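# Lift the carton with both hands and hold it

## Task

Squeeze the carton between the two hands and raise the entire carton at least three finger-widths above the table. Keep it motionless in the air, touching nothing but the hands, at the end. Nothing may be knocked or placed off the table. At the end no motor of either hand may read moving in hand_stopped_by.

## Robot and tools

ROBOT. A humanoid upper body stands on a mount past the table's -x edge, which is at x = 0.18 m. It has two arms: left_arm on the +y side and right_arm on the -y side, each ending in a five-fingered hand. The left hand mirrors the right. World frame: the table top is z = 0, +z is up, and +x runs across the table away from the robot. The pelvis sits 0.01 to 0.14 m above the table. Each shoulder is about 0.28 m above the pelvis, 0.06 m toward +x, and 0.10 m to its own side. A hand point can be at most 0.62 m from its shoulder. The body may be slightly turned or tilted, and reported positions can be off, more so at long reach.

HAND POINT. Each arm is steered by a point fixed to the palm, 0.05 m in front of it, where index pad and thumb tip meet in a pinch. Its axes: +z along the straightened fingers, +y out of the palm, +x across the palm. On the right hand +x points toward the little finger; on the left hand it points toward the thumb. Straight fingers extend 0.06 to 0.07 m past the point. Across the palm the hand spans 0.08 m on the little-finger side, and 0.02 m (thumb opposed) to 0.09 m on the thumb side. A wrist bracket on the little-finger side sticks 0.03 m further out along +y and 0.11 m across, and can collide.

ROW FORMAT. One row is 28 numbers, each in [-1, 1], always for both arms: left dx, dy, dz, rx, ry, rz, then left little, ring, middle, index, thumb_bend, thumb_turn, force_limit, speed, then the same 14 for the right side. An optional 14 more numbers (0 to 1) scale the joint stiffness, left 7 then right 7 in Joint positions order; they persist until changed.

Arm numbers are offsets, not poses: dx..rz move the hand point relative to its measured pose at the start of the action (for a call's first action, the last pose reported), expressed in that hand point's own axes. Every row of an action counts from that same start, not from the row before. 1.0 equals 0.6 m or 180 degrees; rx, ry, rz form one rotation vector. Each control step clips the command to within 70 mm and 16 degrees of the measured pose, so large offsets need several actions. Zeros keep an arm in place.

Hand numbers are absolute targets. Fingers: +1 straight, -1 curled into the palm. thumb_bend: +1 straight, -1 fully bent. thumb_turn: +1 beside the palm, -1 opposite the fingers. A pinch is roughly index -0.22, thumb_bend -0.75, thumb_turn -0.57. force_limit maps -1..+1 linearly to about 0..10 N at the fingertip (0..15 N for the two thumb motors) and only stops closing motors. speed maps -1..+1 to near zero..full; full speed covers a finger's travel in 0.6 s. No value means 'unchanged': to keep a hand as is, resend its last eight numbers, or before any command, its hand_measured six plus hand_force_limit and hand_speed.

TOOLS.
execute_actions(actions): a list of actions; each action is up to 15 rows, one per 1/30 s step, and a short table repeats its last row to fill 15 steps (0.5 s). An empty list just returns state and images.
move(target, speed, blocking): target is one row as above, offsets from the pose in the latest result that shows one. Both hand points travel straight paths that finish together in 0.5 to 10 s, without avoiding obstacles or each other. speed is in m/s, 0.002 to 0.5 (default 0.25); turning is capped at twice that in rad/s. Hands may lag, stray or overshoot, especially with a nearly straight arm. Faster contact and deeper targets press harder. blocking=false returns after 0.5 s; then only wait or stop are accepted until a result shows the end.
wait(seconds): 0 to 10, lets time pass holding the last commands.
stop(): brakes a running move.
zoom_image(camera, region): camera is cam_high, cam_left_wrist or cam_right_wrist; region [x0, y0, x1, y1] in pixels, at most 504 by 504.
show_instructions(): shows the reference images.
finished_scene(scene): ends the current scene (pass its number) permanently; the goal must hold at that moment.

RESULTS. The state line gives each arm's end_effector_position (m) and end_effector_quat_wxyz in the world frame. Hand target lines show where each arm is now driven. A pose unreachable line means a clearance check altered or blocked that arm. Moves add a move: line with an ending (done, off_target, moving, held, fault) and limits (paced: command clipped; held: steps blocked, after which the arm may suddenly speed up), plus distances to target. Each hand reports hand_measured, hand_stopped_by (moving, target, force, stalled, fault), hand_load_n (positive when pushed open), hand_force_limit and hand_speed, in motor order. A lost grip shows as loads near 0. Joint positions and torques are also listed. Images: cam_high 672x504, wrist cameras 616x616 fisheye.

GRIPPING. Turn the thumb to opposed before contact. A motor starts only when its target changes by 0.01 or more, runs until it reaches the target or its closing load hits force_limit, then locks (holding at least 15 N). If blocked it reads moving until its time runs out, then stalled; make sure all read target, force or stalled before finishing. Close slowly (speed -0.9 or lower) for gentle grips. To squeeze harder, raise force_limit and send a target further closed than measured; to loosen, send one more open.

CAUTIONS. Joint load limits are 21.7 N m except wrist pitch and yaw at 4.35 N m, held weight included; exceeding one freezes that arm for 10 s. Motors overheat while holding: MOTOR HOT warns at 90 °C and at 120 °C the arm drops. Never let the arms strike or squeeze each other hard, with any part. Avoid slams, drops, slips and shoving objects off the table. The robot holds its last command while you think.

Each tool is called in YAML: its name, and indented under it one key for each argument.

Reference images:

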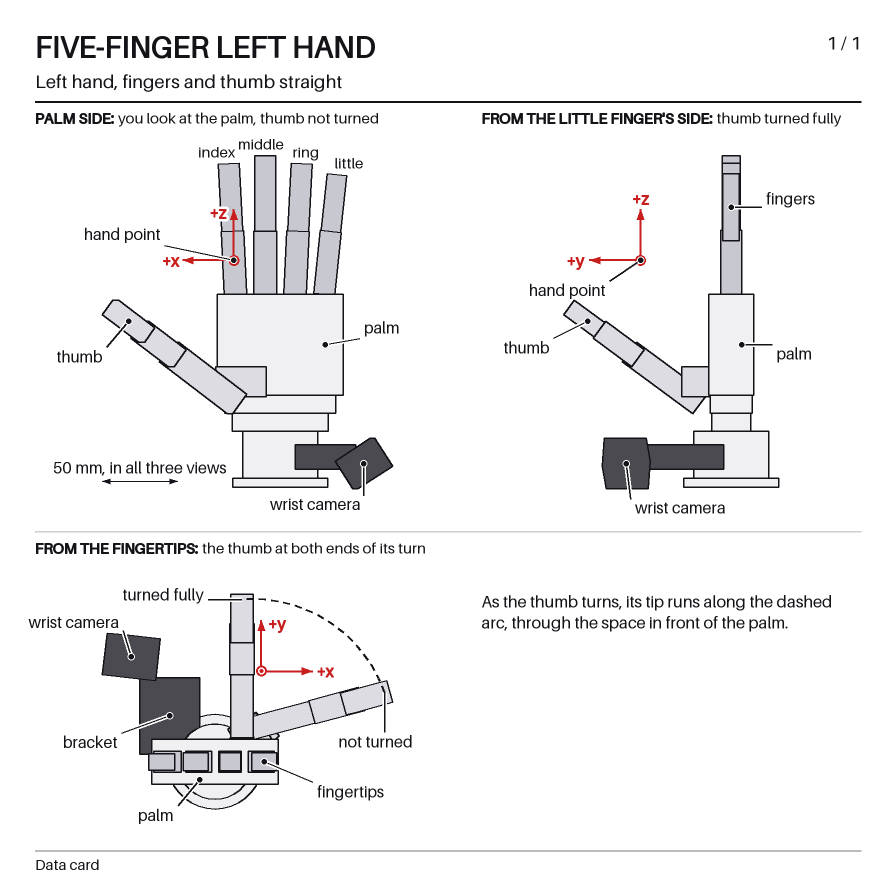

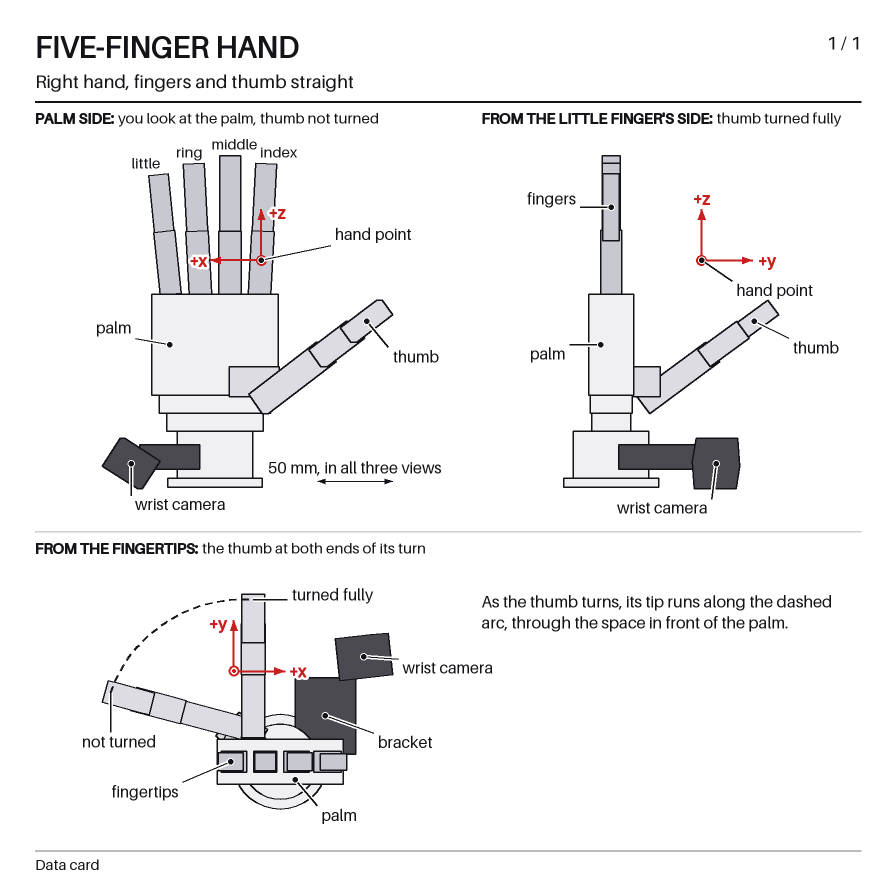

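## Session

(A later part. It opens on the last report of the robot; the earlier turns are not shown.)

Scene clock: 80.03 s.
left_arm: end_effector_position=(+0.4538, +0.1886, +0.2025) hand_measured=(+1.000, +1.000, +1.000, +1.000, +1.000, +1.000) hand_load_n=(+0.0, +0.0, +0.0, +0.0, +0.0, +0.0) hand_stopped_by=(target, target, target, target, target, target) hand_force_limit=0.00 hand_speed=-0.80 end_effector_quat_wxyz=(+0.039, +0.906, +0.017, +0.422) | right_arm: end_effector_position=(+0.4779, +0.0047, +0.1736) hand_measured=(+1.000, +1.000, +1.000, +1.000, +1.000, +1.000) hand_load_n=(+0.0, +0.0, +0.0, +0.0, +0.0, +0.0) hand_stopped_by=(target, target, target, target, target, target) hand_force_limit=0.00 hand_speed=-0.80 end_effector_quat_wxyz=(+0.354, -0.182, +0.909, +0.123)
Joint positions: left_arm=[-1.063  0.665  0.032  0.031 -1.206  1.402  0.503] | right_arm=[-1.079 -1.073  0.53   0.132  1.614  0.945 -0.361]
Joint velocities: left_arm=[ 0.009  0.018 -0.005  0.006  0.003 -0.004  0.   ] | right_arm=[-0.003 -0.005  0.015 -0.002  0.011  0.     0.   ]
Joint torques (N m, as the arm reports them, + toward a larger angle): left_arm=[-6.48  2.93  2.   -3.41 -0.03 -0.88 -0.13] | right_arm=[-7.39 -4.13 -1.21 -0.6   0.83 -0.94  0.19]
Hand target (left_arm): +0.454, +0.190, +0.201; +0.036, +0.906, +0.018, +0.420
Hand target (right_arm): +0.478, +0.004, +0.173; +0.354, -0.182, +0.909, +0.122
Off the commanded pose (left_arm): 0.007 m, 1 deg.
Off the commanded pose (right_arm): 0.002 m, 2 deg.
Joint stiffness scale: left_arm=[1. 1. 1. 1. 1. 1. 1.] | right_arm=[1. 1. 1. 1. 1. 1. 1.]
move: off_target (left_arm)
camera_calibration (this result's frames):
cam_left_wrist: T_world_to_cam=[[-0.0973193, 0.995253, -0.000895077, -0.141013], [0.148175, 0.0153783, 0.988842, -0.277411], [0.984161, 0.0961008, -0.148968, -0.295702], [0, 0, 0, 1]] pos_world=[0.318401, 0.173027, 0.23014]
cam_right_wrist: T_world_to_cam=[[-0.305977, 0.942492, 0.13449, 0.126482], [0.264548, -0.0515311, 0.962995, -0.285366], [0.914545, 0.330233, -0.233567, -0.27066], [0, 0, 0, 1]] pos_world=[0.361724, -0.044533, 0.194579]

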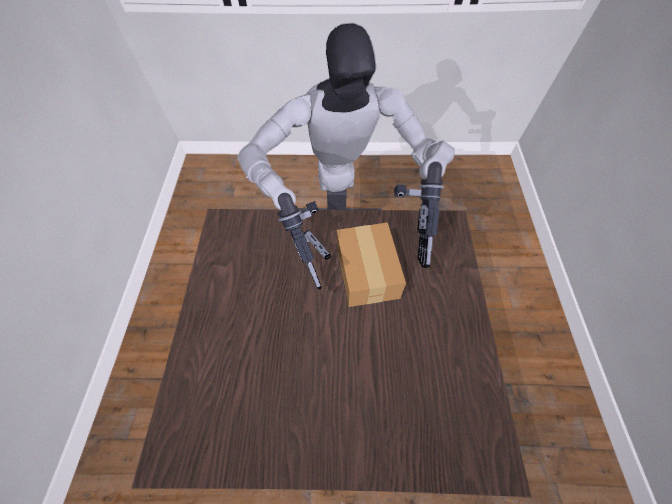

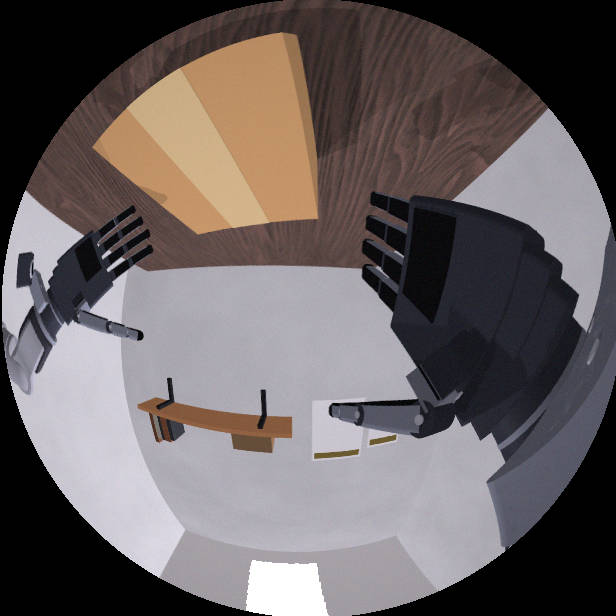

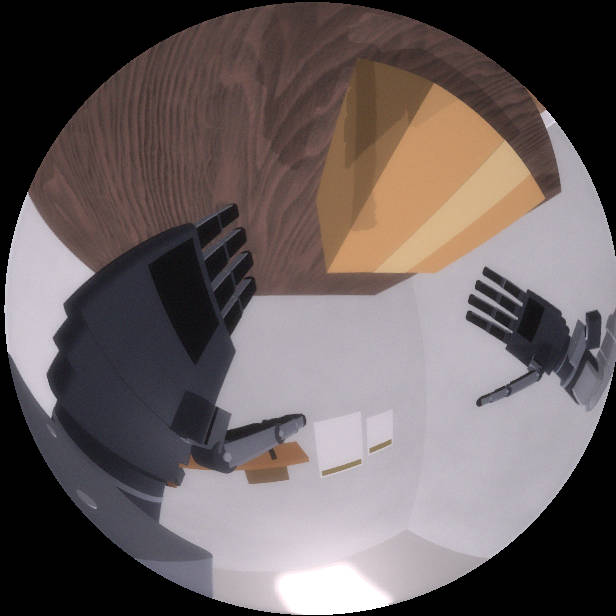

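move:
  target: [-0.155,0,0.087,0,0,0,1,1,1,1,1,1,0,-0.8,0.098,0,0.08,0,0,0,1,1,1,1,1,1,0,-0.8]
  speed: 0.15

move:
  target: [0,0.14,0,0,0,0,1,1,1,1,1,1,0,-0.8,0,0.16,0,0,0,0,1,1,1,1,1,1,0,-0.8]
  speed: 0.06

Scene clock: 89.67 s.
left_arm: end_effector_position=(+0.4333, +0.1781, +0.0983) hand_measured=(+1.000, +1.000, +1.000, +1.000, +1.000, +1.000) hand_load_n=(+0.0, +0.0, +0.0, +0.0, +0.0, +0.0) hand_stopped_by=(target, target, target, target, target, target) hand_force_limit=0.00 hand_speed=-0.80 end_effector_quat_wxyz=(+0.041, +0.905, +0.017, +0.424) | right_arm: end_effector_position=(+0.4694, +0.0071, +0.0992) hand_measured=(+1.000, +1.000, +1.000, +1.000, +1.000, +1.000) hand_load_n=(+0.0, +0.0, +0.0, +0.0, +0.0, +0.0) hand_stopped_by=(target, target, target, target, target, target) hand_force_limit=0.00 hand_speed=-0.80 end_effector_quat_wxyz=(+0.355, -0.178, +0.910, +0.123)
Joint positions: left_arm=[-0.696  0.625 -0.188 -0.005 -0.913  0.94   0.256] | right_arm=[-0.896 -0.948  0.626  0.177  1.398  0.693 -0.261]
Joint velocities: left_arm=[ 0.     0.002  0.002  0.    -0.012  0.     0.   ] | right_arm=[-0.003 -0.006 -0.002 -0.005  0.002  0.     0.   ]
Joint torques (N m, as the arm reports them, + toward a larger angle): left_arm=[-5.91  2.72  2.36 -3.59  0.09 -0.93 -0.1 ] | right_arm=[-7.04 -3.84 -0.99 -0.87  0.9  -0.96  0.17]
Hand target (left_arm): +0.434, +0.179, +0.098; +0.039, +0.904, +0.016, +0.424
Hand target (right_arm): +0.469, +0.007, +0.098; +0.354, -0.179, +0.910, +0.122
Off the commanded pose (left_arm): 0.002 m, 0 deg.
Off the commanded pose (right_arm): 0.003 m, 0 deg.
Joint stiffness scale: left_arm=[1. 1. 1. 1. 1. 1. 1.] | right_arm=[1. 1. 1. 1. 1. 1. 1.]
move: done
camera_calibration (this result's frames):
cam_left_wrist: T_world_to_cam=[[-0.096134, 0.995358, -0.00463164, -0.132871], [0.143184, 0.0184335, 0.989524, -0.169562], [0.985016, 0.0944638, -0.144291, -0.290587], [0, 0, 0, 1]] pos_world=[0.297739, 0.162829, 0.125241]
cam_right_wrist: T_world_to_cam=[[-0.299135, 0.944333, 0.136946, 0.128174], [0.264633, -0.0557869, 0.962734, -0.211369], [0.916781, 0.324227, -0.233213, -0.282142], [0, 0, 0, 1]] pos_world=[0.352939, -0.0413524, 0.12014]

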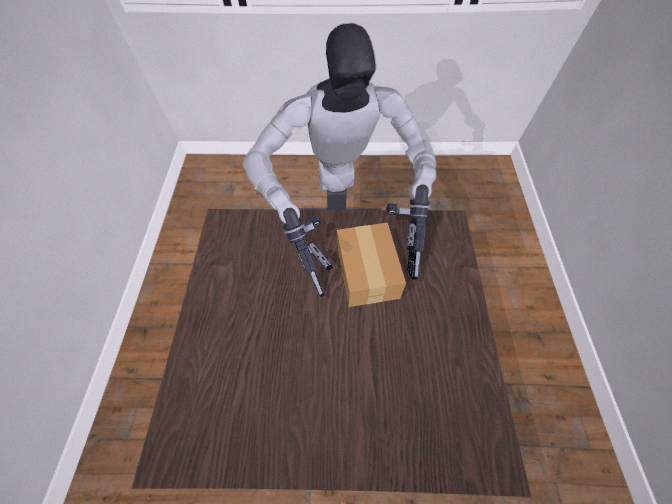

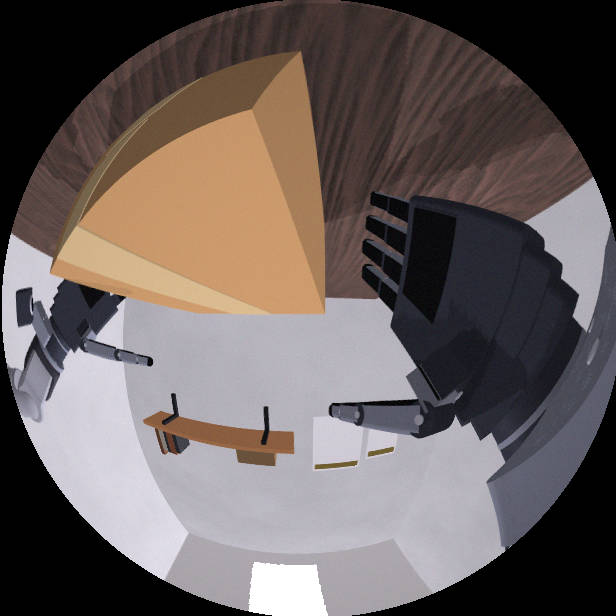

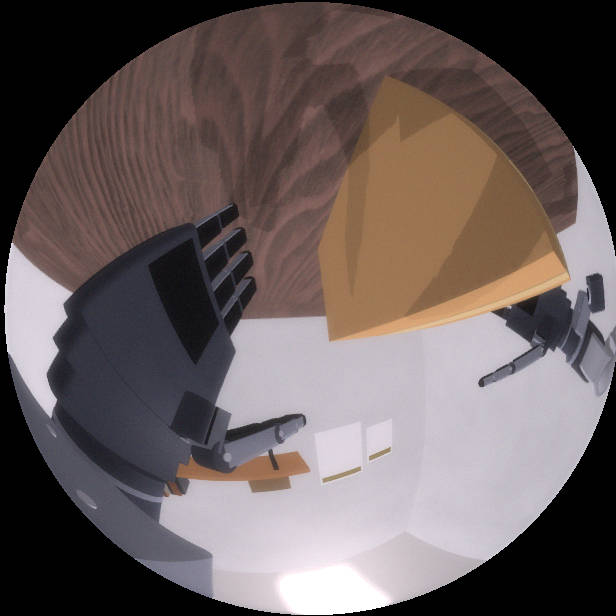

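Scene clock: 91.53 s.
left_arm: end_effector_position=(+0.4355, +0.1229, +0.1018) hand_measured=(+1.000, +1.000, +1.000, +1.000, +1.000, +1.000) hand_load_n=(+0.0, +0.0, +0.0, +0.5, +0.0, +0.0) hand_stopped_by=(target, target, target, target, target, target) hand_force_limit=0.00 hand_speed=-0.80 end_effector_quat_wxyz=(-0.002, +0.905, +0.036, +0.423) | right_arm: end_effector_position=(+0.4419, +0.0726, +0.1019) hand_measured=(+1.000, +1.000, +1.000, +1.000, +1.000, +1.000) hand_load_n=(+0.0, +0.0, +0.0, +0.5, +0.0, +0.0) hand_stopped_by=(target, target, target, target, target, target) hand_force_limit=0.00 hand_speed=-0.80 end_effector_quat_wxyz=(+0.363, -0.170, +0.912, +0.084)
Joint positions: left_arm=[-0.714  0.353 -0.213 -0.152 -0.92   1.072  0.672] | right_arm=[-0.919 -0.723  0.629 -0.031  1.519  0.737 -0.801]
Joint velocities: left_arm=[-0.006 -0.006  0.002  0.008  0.011  0.003  0.   ] | right_arm=[-0.008  0.005  0.005  0.    -0.002  0.002 -0.003]
Joint torques (N m, as the arm reports them, + toward a larger angle): left_arm=[-6.61 -1.17  0.47 -5.48 -1.52 -0.64 -1.08] | right_arm=[-8.27  0.02 -0.74 -3.06  1.56 -0.44  0.84]
Hand target (left_arm): +0.431, +0.093, +0.110; +0.041, +0.904, +0.015, +0.425
Hand target (right_arm): +0.427, +0.094, +0.108; +0.355, -0.187, +0.908, +0.120
Off the commanded pose (left_arm): 0.029 m, 5 deg.
Off the commanded pose (right_arm): 0.025 m, 5 deg.
Joint stiffness scale: left_arm=[1. 1. 1. 1. 1. 1. 1.] | right_arm=[1. 1. 1. 1. 1. 1. 1.]
move: off_target (left_arm, right_arm)
camera_calibration (this result's frames):
cam_left_wrist: T_world_to_cam=[[-0.166536, 0.984447, 0.0559437, -0.0517941], [0.148814, -0.0309927, 0.988379, -0.16861], [0.974741, 0.172926, -0.141339, -0.292437], [0, 0, 0, 1]] pos_world=[0.301516, 0.0963326, 0.128216]
cam_right_wrist: T_world_to_cam=[[-0.258612, 0.963512, 0.0690323, 0.0452769], [0.238605, -0.00553313, 0.971101, -0.196013], [0.936049, 0.26761, -0.228468, -0.282415], [0, 0, 0, 1]] pos_world=[0.322833, 0.0308677, 0.1227]

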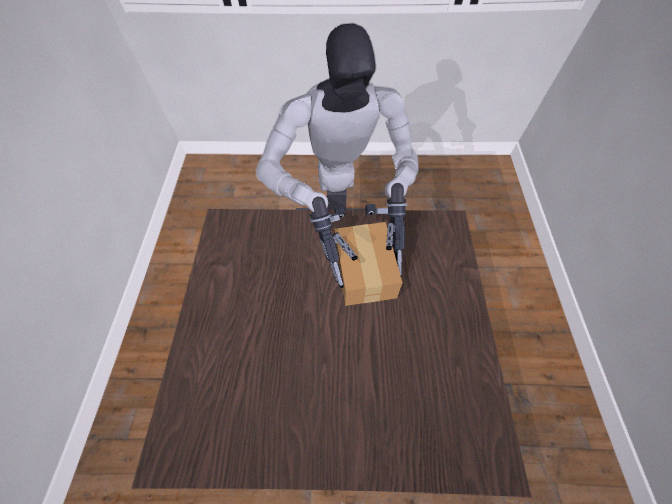

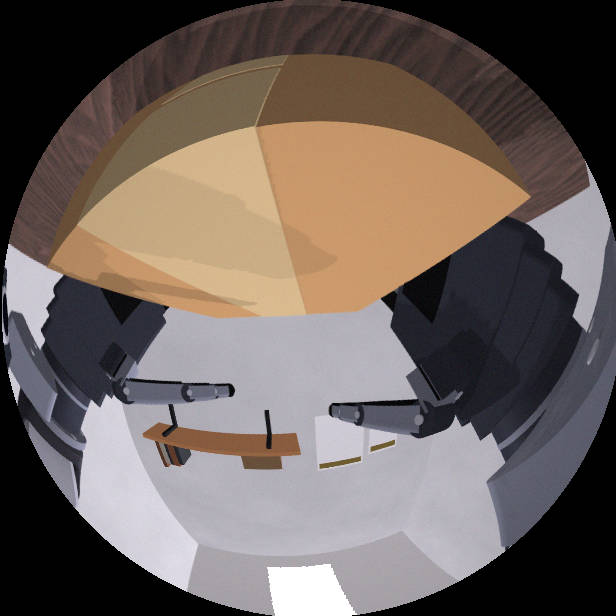

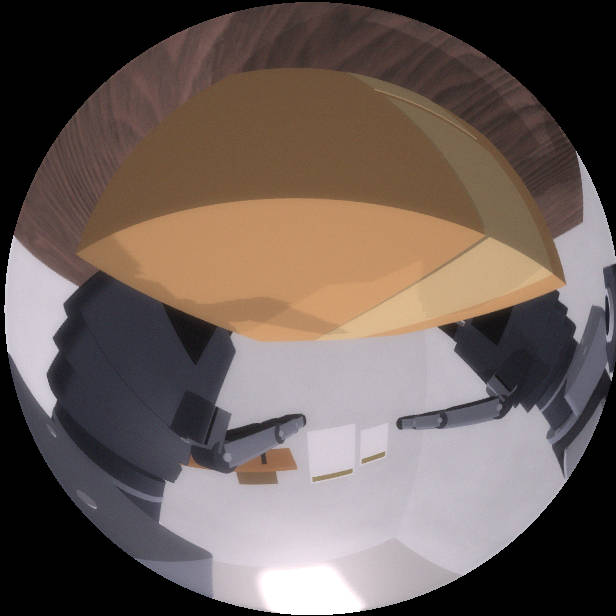

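Lift with rotation compensation.

execute_actions:
  actions:
    - [[0.03,0.05,-0.025,-0.035,0,0,1,1,1,1,1,1,0,-0.8,-0.028,0.045,-0.028,-0.035,0,0,1,1,1,1,1,1,0,-0.8]]
    - [[0.05,0.05,-0.043,-0.035,0,0,1,1,1,1,1,1,0,-0.8,-0.047,0.045,-0.047,-0.035,0,0,1,1,1,1,1,1,0,-0.8]]
    - [[0.05,0.05,-0.043,-0.035,0,0,1,1,1,1,1,1,0,-0.8,-0.047,0.045,-0.047,-0.035,0,0,1,1,1,1,1,1,0,-0.8]]

wait:
  seconds: 1

Scene clock: 103.10 s.
left_arm: end_effector_position=(+0.4559, +0.1253, +0.1995) hand_measured=(+1.000, +1.000, +1.000, +1.000, +1.000, +1.000) hand_load_n=(+0.0, +0.0, +0.5, +0.0, +0.0, +0.0) hand_stopped_by=(target, target, target, target, target, target) hand_force_limit=0.00 hand_speed=-0.80 end_effector_quat_wxyz=(+0.016, +0.899, +0.038, +0.435) | right_arm: end_effector_position=(+0.4654, +0.0722, +0.2025) hand_measured=(+1.000, +1.000, +1.000, +1.000, +1.000, +1.000) hand_load_n=(+0.0, +0.0, +0.0, +0.5, +0.0, +0.0) hand_stopped_by=(target, target, target, target, target, target) hand_force_limit=0.00 hand_speed=-0.80 end_effector_quat_wxyz=(+0.377, -0.168, +0.904, +0.115)
Joint positions: left_arm=[-1.054  0.22   0.161 -0.135 -1.199  1.545  0.993] | right_arm=[-1.166 -0.818  0.446  0.018  1.827  0.979 -0.911]
Joint velocities: left_arm=[-0.003 -0.064  0.018  0.077 -0.008  0.166  0.096] | right_arm=[ 0.017  0.035  0.005 -0.003  0.006  0.055 -0.008]
Joint torques (N m, as the arm reports them, + toward a larger angle): left_arm=[-6.97 -1.    0.26 -3.29 -2.21 -0.39 -1.17] | right_arm=[-8.39 -0.19 -0.79 -2.1   2.22 -0.31  0.92]
Hand target (left_arm): +0.449, +0.097, +0.200; +0.057, +0.902, +0.009, +0.428
Hand target (right_arm): +0.446, +0.094, +0.202; +0.359, -0.193, +0.900, +0.152
Off the commanded pose (left_arm): 0.029 m, 6 deg.
Off the commanded pose (right_arm): 0.029 m, 6 deg.
Joint stiffness scale: left_arm=[1. 1. 1. 1. 1. 1. 1.] | right_arm=[1. 1. 1. 1. 1. 1. 1.]
camera_calibration (this result's frames):
cam_left_wrist: T_world_to_cam=[[-0.157162, 0.987388, 0.0191276, -0.0535599], [0.1202, -0.0000993985, 0.99275, -0.25984], [0.980231, 0.158321, -0.118668, -0.304175], [0, 0, 0, 1]] pos_world=[0.320977, 0.101016, 0.222884]
cam_right_wrist: T_world_to_cam=[[-0.278518, 0.952263, 0.124989, 0.043596], [0.218474, -0.0639095, 0.973748, -0.286234], [0.935252, 0.298513, -0.190245, -0.290928], [0, 0, 0, 1]] pos_world=[0.346768, 0.0270379, 0.217923]

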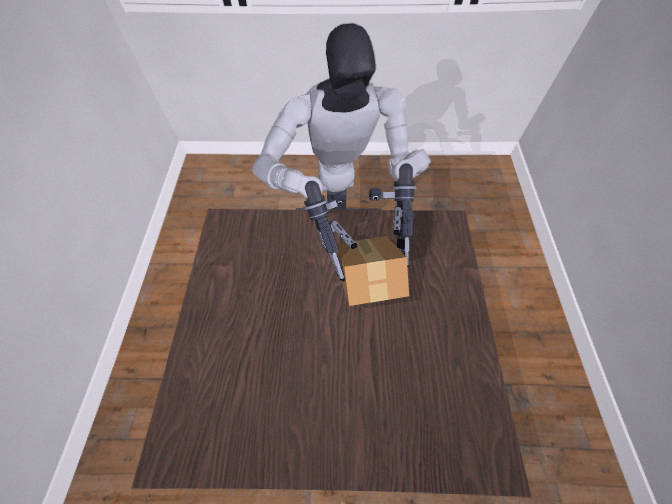

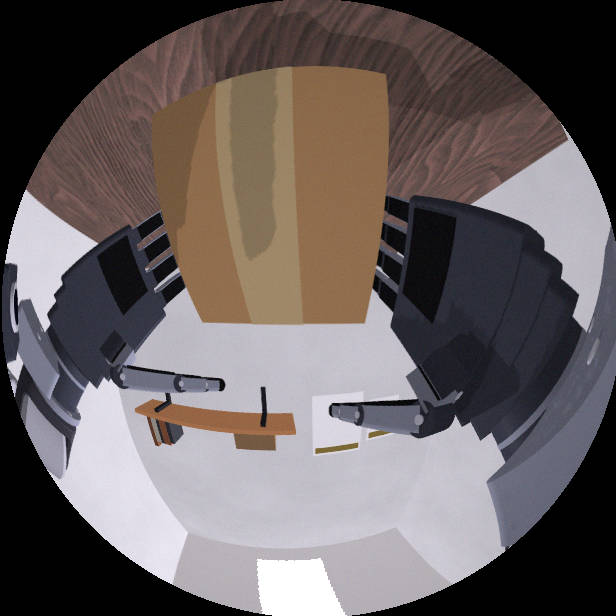

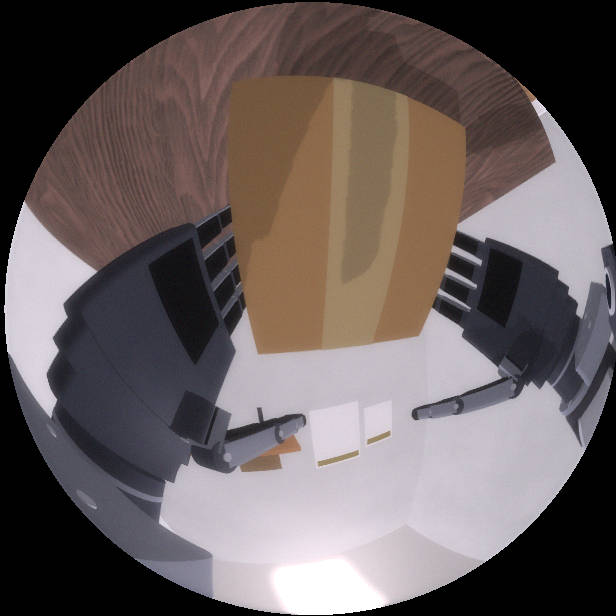

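Scene clock: 104.10 s.
left_arm: end_effector_position=(+0.4550, +0.1251, +0.1967) hand_measured=(+1.000, +1.000, +1.000, +1.000, +1.000, +1.000) hand_load_n=(+0.0, +0.0, +0.5, +0.5, +0.0, +0.0) hand_stopped_by=(target, target, target, target, target, target) hand_force_limit=0.00 hand_speed=-0.80 end_effector_quat_wxyz=(+0.015, +0.901, +0.037, +0.431) | right_arm: end_effector_position=(+0.4646, +0.0721, +0.2005) hand_measured=(+1.000, +1.000, +1.000, +1.000, +1.000, +1.000) hand_load_n=(+0.0, +0.0, +0.0, +0.5, +0.0, +0.0) hand_stopped_by=(target, target, target, target, target, target) hand_force_limit=0.00 hand_speed=-0.80 end_effector_quat_wxyz=(+0.375, -0.169, +0.904, +0.114)
Joint positions: left_arm=[-1.052  0.217  0.163 -0.131 -1.199  1.553  0.996] | right_arm=[-1.163 -0.816  0.446  0.019  1.827  0.983 -0.912]
Joint velocities: left_arm=[-0.008 -0.006  0.008 -0.002  0.005  0.     0.   ] | right_arm=[ 0.002  0.009  0.    -0.006  0.005  0.     0.   ]
Joint torques (N m, as the arm reports them, + toward a larger angle): left_arm=[-7.2  -1.    0.32 -3.52 -2.18 -0.42 -1.11] | right_arm=[-8.63 -0.14 -0.76 -2.3   2.23 -0.32  0.98]
Hand target (left_arm): +0.449, +0.097, +0.200; +0.057, +0.902, +0.009, +0.428
Hand target (right_arm): +0.446, +0.094, +0.202; +0.359, -0.193, +0.900, +0.152
Off the commanded pose (left_arm): 0.029 m, 6 deg.
Off the commanded pose (right_arm): 0.029 m, 6 deg.
Joint stiffness scale: left_arm=[1. 1. 1. 1. 1. 1. 1.] | right_arm=[1. 1. 1. 1. 1. 1. 1.]
wait: 1.00 s; at rest by 0.20 s
camera_calibration (this result's frames):
cam_left_wrist: T_world_to_cam=[[-0.155471, 0.987584, 0.0224987, -0.0549203], [0.129673, -0.00217541, 0.991554, -0.260714], [0.979293, 0.157075, -0.127724, -0.301234], [0, 0, 0, 1]] pos_world=[0.320265, 0.100988, 0.221273]
cam_right_wrist: T_world_to_cam=[[-0.279284, 0.952248, 0.123382, 0.0443811], [0.222974, -0.0606668, 0.972935, -0.286316], [0.933961, 0.299237, -0.195383, -0.288906], [0, 0, 0, 1]] pos_world=[0.346063, 0.0268194, 0.216644]

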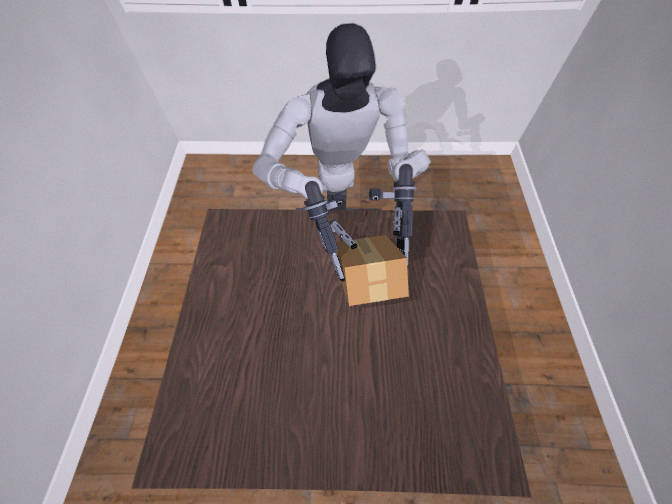

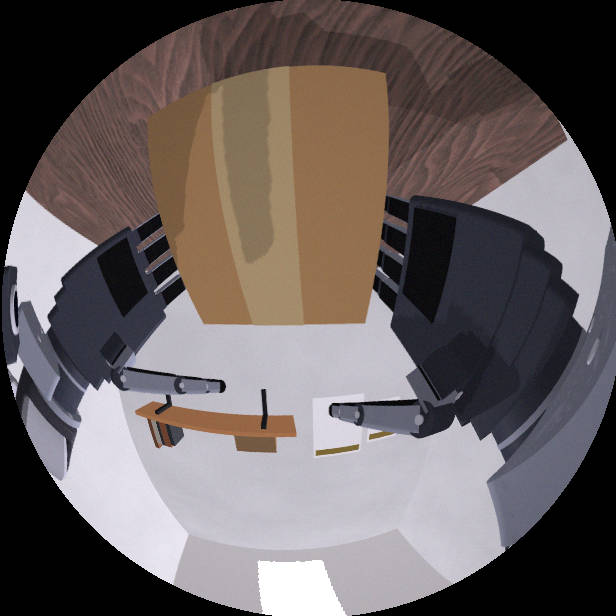

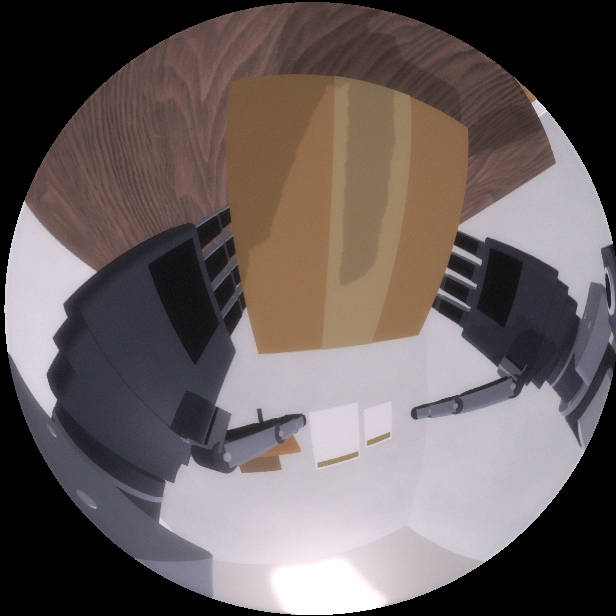

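execute_actions:
  actions:
    - [[0.05,0.05,-0.043,-0.033,0.04,0,1,1,1,1,1,1,0,-0.8,-0.047,0.047,-0.047,-0.033,-0.04,0,1,1,1,1,1,1,0,-0.8]]
    - [[0.055,0.05,-0.038,-0.033,0.04,0,1,1,1,1,1,1,0,-0.8,-0.052,0.047,-0.042,-0.033,-0.04,0,1,1,1,1,1,1,0,-0.8]]
    - [[0.06,0.05,-0.03,-0.033,0.04,0,1,1,1,1,1,1,0,-0.8,-0.057,0.047,-0.035,-0.033,-0.04,0,1,1,1,1,1,1,0,-0.8]]

wait:
  seconds: 1.5

Scene clock: 111.87 s.
left_arm: end_effector_position=(+0.4693, +0.1302, +0.3186) hand_measured=(+1.000, +1.000, +1.000, +1.000, +1.000, +1.000) hand_load_n=(+0.0, +0.5, +0.0, +0.0, +0.0, +0.0) hand_stopped_by=(target, target, target, target, target, target) hand_force_limit=0.00 hand_speed=-0.80 end_effector_quat_wxyz=(+0.032, +0.795, +0.061, +0.603) | right_arm: end_effector_position=(+0.4835, +0.0690, +0.3219) hand_measured=(+1.000, +1.000, +1.000, +1.000, +1.000, +1.000) hand_load_n=(+0.0, +0.5, +0.0, +0.0, +0.0, +0.0) hand_stopped_by=(target, target, target, target, target, target) hand_force_limit=0.00 hand_speed=-0.80 end_effector_quat_wxyz=(+0.547, -0.129, +0.811, +0.165)
Joint positions: left_arm=[-1.126  0.275  0.133 -0.323 -1.083  1.334  0.849] | right_arm=[-1.16  -0.854  0.257 -0.169  1.662  0.84  -0.84 ]
Joint velocities: left_arm=[ 0.017  0.    -0.002  0.014  0.017  0.    -0.013] | right_arm=[ 0.008  0.009  0.    -0.003 -0.003  0.026  0.   ]
Joint torques (N m, as the arm reports them, + toward a larger angle): left_arm=[-8.98 -0.4  -0.15 -4.54 -1.83 -1.27 -1.4 ] | right_arm=[-11.12  -0.71  -1.41  -2.55   1.71  -1.56   1.25]
Hand target (left_arm): +0.463, +0.103, +0.320; +0.068, +0.796, +0.030, +0.601
Hand target (right_arm): +0.466, +0.090, +0.323; +0.535, -0.156, +0.805, +0.201
Off the commanded pose (left_arm): 0.029 m, 6 deg.
Off the commanded pose (right_arm): 0.027 m, 5 deg.
Joint stiffness scale: left_arm=[1. 1. 1. 1. 1. 1. 1.] | right_arm=[1. 1. 1. 1. 1. 1. 1.]
camera_calibration (this result's frames):
cam_left_wrist: T_world_to_cam=[[-0.184221, 0.978844, -0.0890307, -0.0102915], [-0.271645, 0.0363482, 0.961711, -0.190618], [0.944601, 0.201352, 0.259202, -0.413246], [0, 0, 0, 1]] pos_world=[0.336676, 0.10021, 0.289517]
cam_right_wrist: T_world_to_cam=[[-0.300977, 0.929633, 0.212591, 0.020976], [-0.133568, -0.261825, 0.955828, -0.217001], [0.944231, 0.259287, 0.202973, -0.412409], [0, 0, 0, 1]] pos_world=[0.366738, 0.030616, 0.286664]

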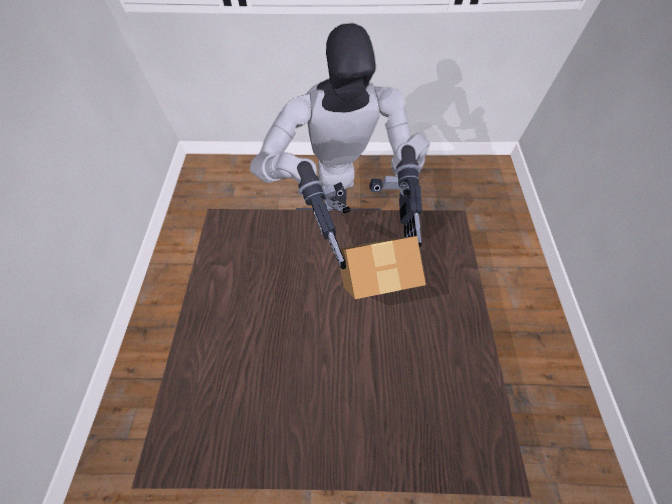

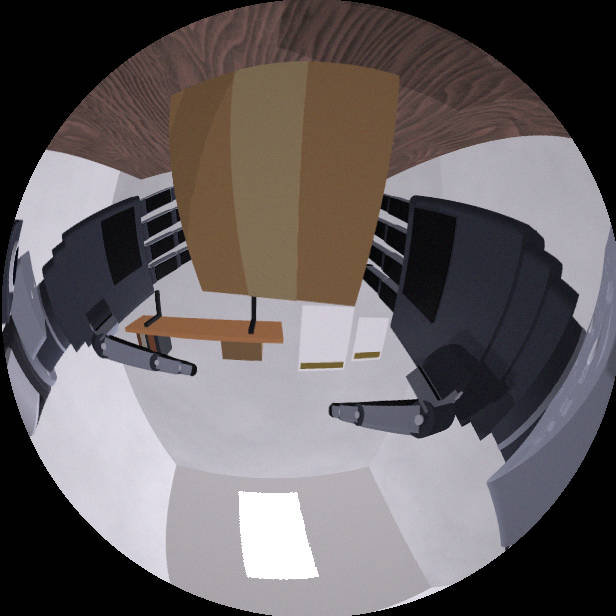

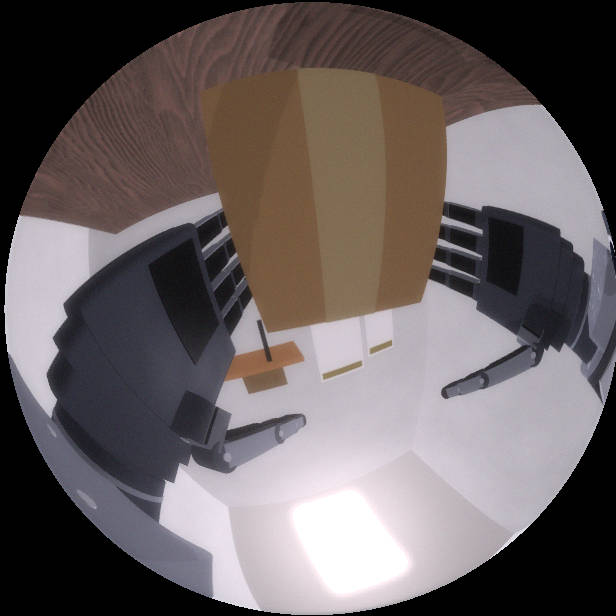

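Scene clock: 113.37 s.
left_arm: end_effector_position=(+0.4694, +0.1303, +0.3184) hand_measured=(+1.000, +1.000, +1.000, +1.000, +1.000, +1.000) hand_load_n=(+0.0, +0.5, +0.0, +0.0, +0.0, +0.0) hand_stopped_by=(target, target, target, target, target, target) hand_force_limit=0.00 hand_speed=-0.80 end_effector_quat_wxyz=(+0.031, +0.795, +0.061, +0.603) | right_arm: end_effector_position=(+0.4835, +0.0691, +0.3216) hand_measured=(+1.000, +1.000, +1.000, +1.000, +1.000, +1.000) hand_load_n=(+0.0, +0.5, +0.0, +0.0, +0.0, +0.0) hand_stopped_by=(target, target, target, target, target, target) hand_force_limit=0.00 hand_speed=-0.80 end_effector_quat_wxyz=(+0.547, -0.129, +0.811, +0.165)
Joint positions: left_arm=[-1.126  0.275  0.133 -0.323 -1.082  1.335  0.849] | right_arm=[-1.16  -0.854  0.257 -0.169  1.662  0.841 -0.84 ]
Joint velocities: left_arm=[ 0.    -0.006  0.008  0.008  0.002  0.     0.   ] | right_arm=[ 0.012 -0.014  0.023  0.005  0.003  0.     0.   ]
Joint torques (N m, as the arm reports them, + toward a larger angle): left_arm=[-8.83 -0.4   0.2  -4.35 -1.57 -1.31 -1.41] | right_arm=[-10.73  -0.74  -1.23  -2.64   1.7   -1.46   1.28]
Hand target (left_arm): +0.463, +0.103, +0.320; +0.068, +0.796, +0.030, +0.601
Hand target (right_arm): +0.466, +0.090, +0.323; +0.535, -0.156, +0.805, +0.201
Off the commanded pose (left_arm): 0.029 m, 6 deg.
Off the commanded pose (right_arm): 0.027 m, 5 deg.
Joint stiffness scale: left_arm=[1. 1. 1. 1. 1. 1. 1.] | right_arm=[1. 1. 1. 1. 1. 1. 1.]
wait: 1.50 s; at rest by 0.17 s
camera_calibration (this result's frames):
cam_left_wrist: T_world_to_cam=[[-0.184553, 0.978819, -0.0886246, -0.0103732], [-0.271367, 0.0359188, 0.961805, -0.190548], [0.944616, 0.201554, 0.25899, -0.413246], [0, 0, 0, 1]] pos_world=[0.336736, 0.100289, 0.289378]
cam_right_wrist: T_world_to_cam=[[-0.301248, 0.92957, 0.212484, 0.021069], [-0.13283, -0.261572, 0.956, -0.217163], [0.944249, 0.259769, 0.202273, -0.412124], [0, 0, 0, 1]] pos_world=[0.366649, 0.0306681, 0.286493]

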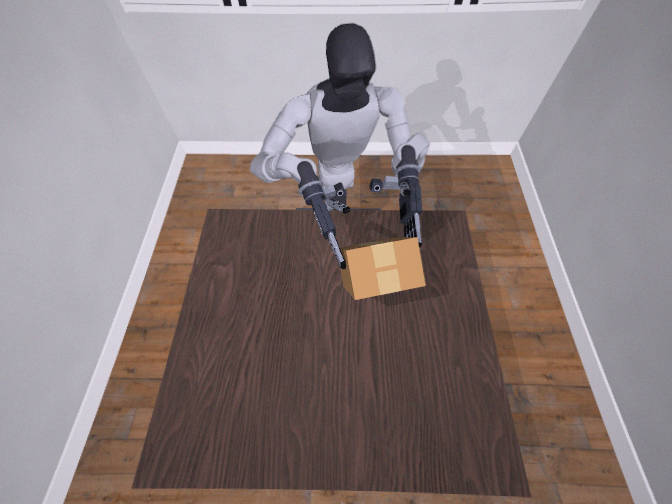

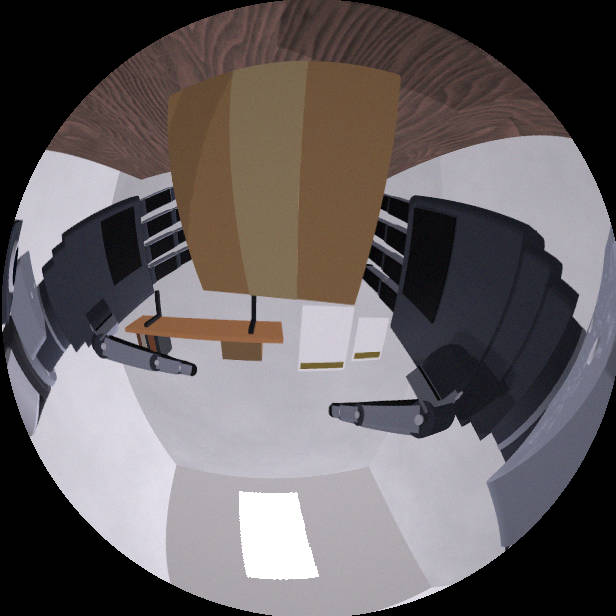

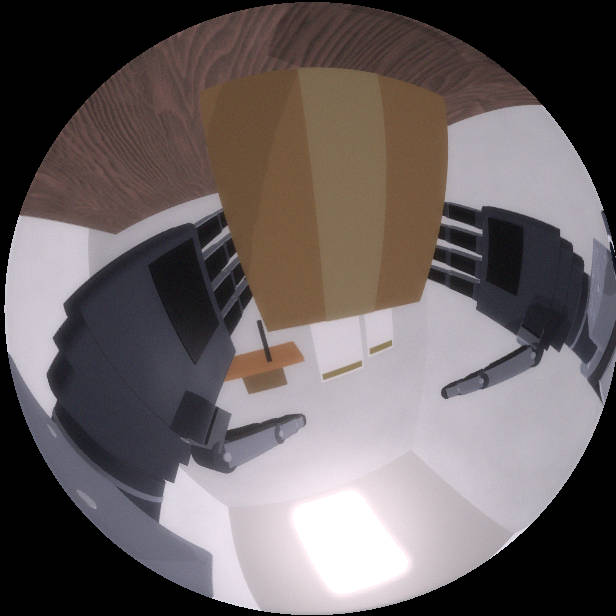

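Top is near z≈0.3, so the bottom is about 0.08 up.

finished_scene:
  scene: 1

The scene is finished: the task was done.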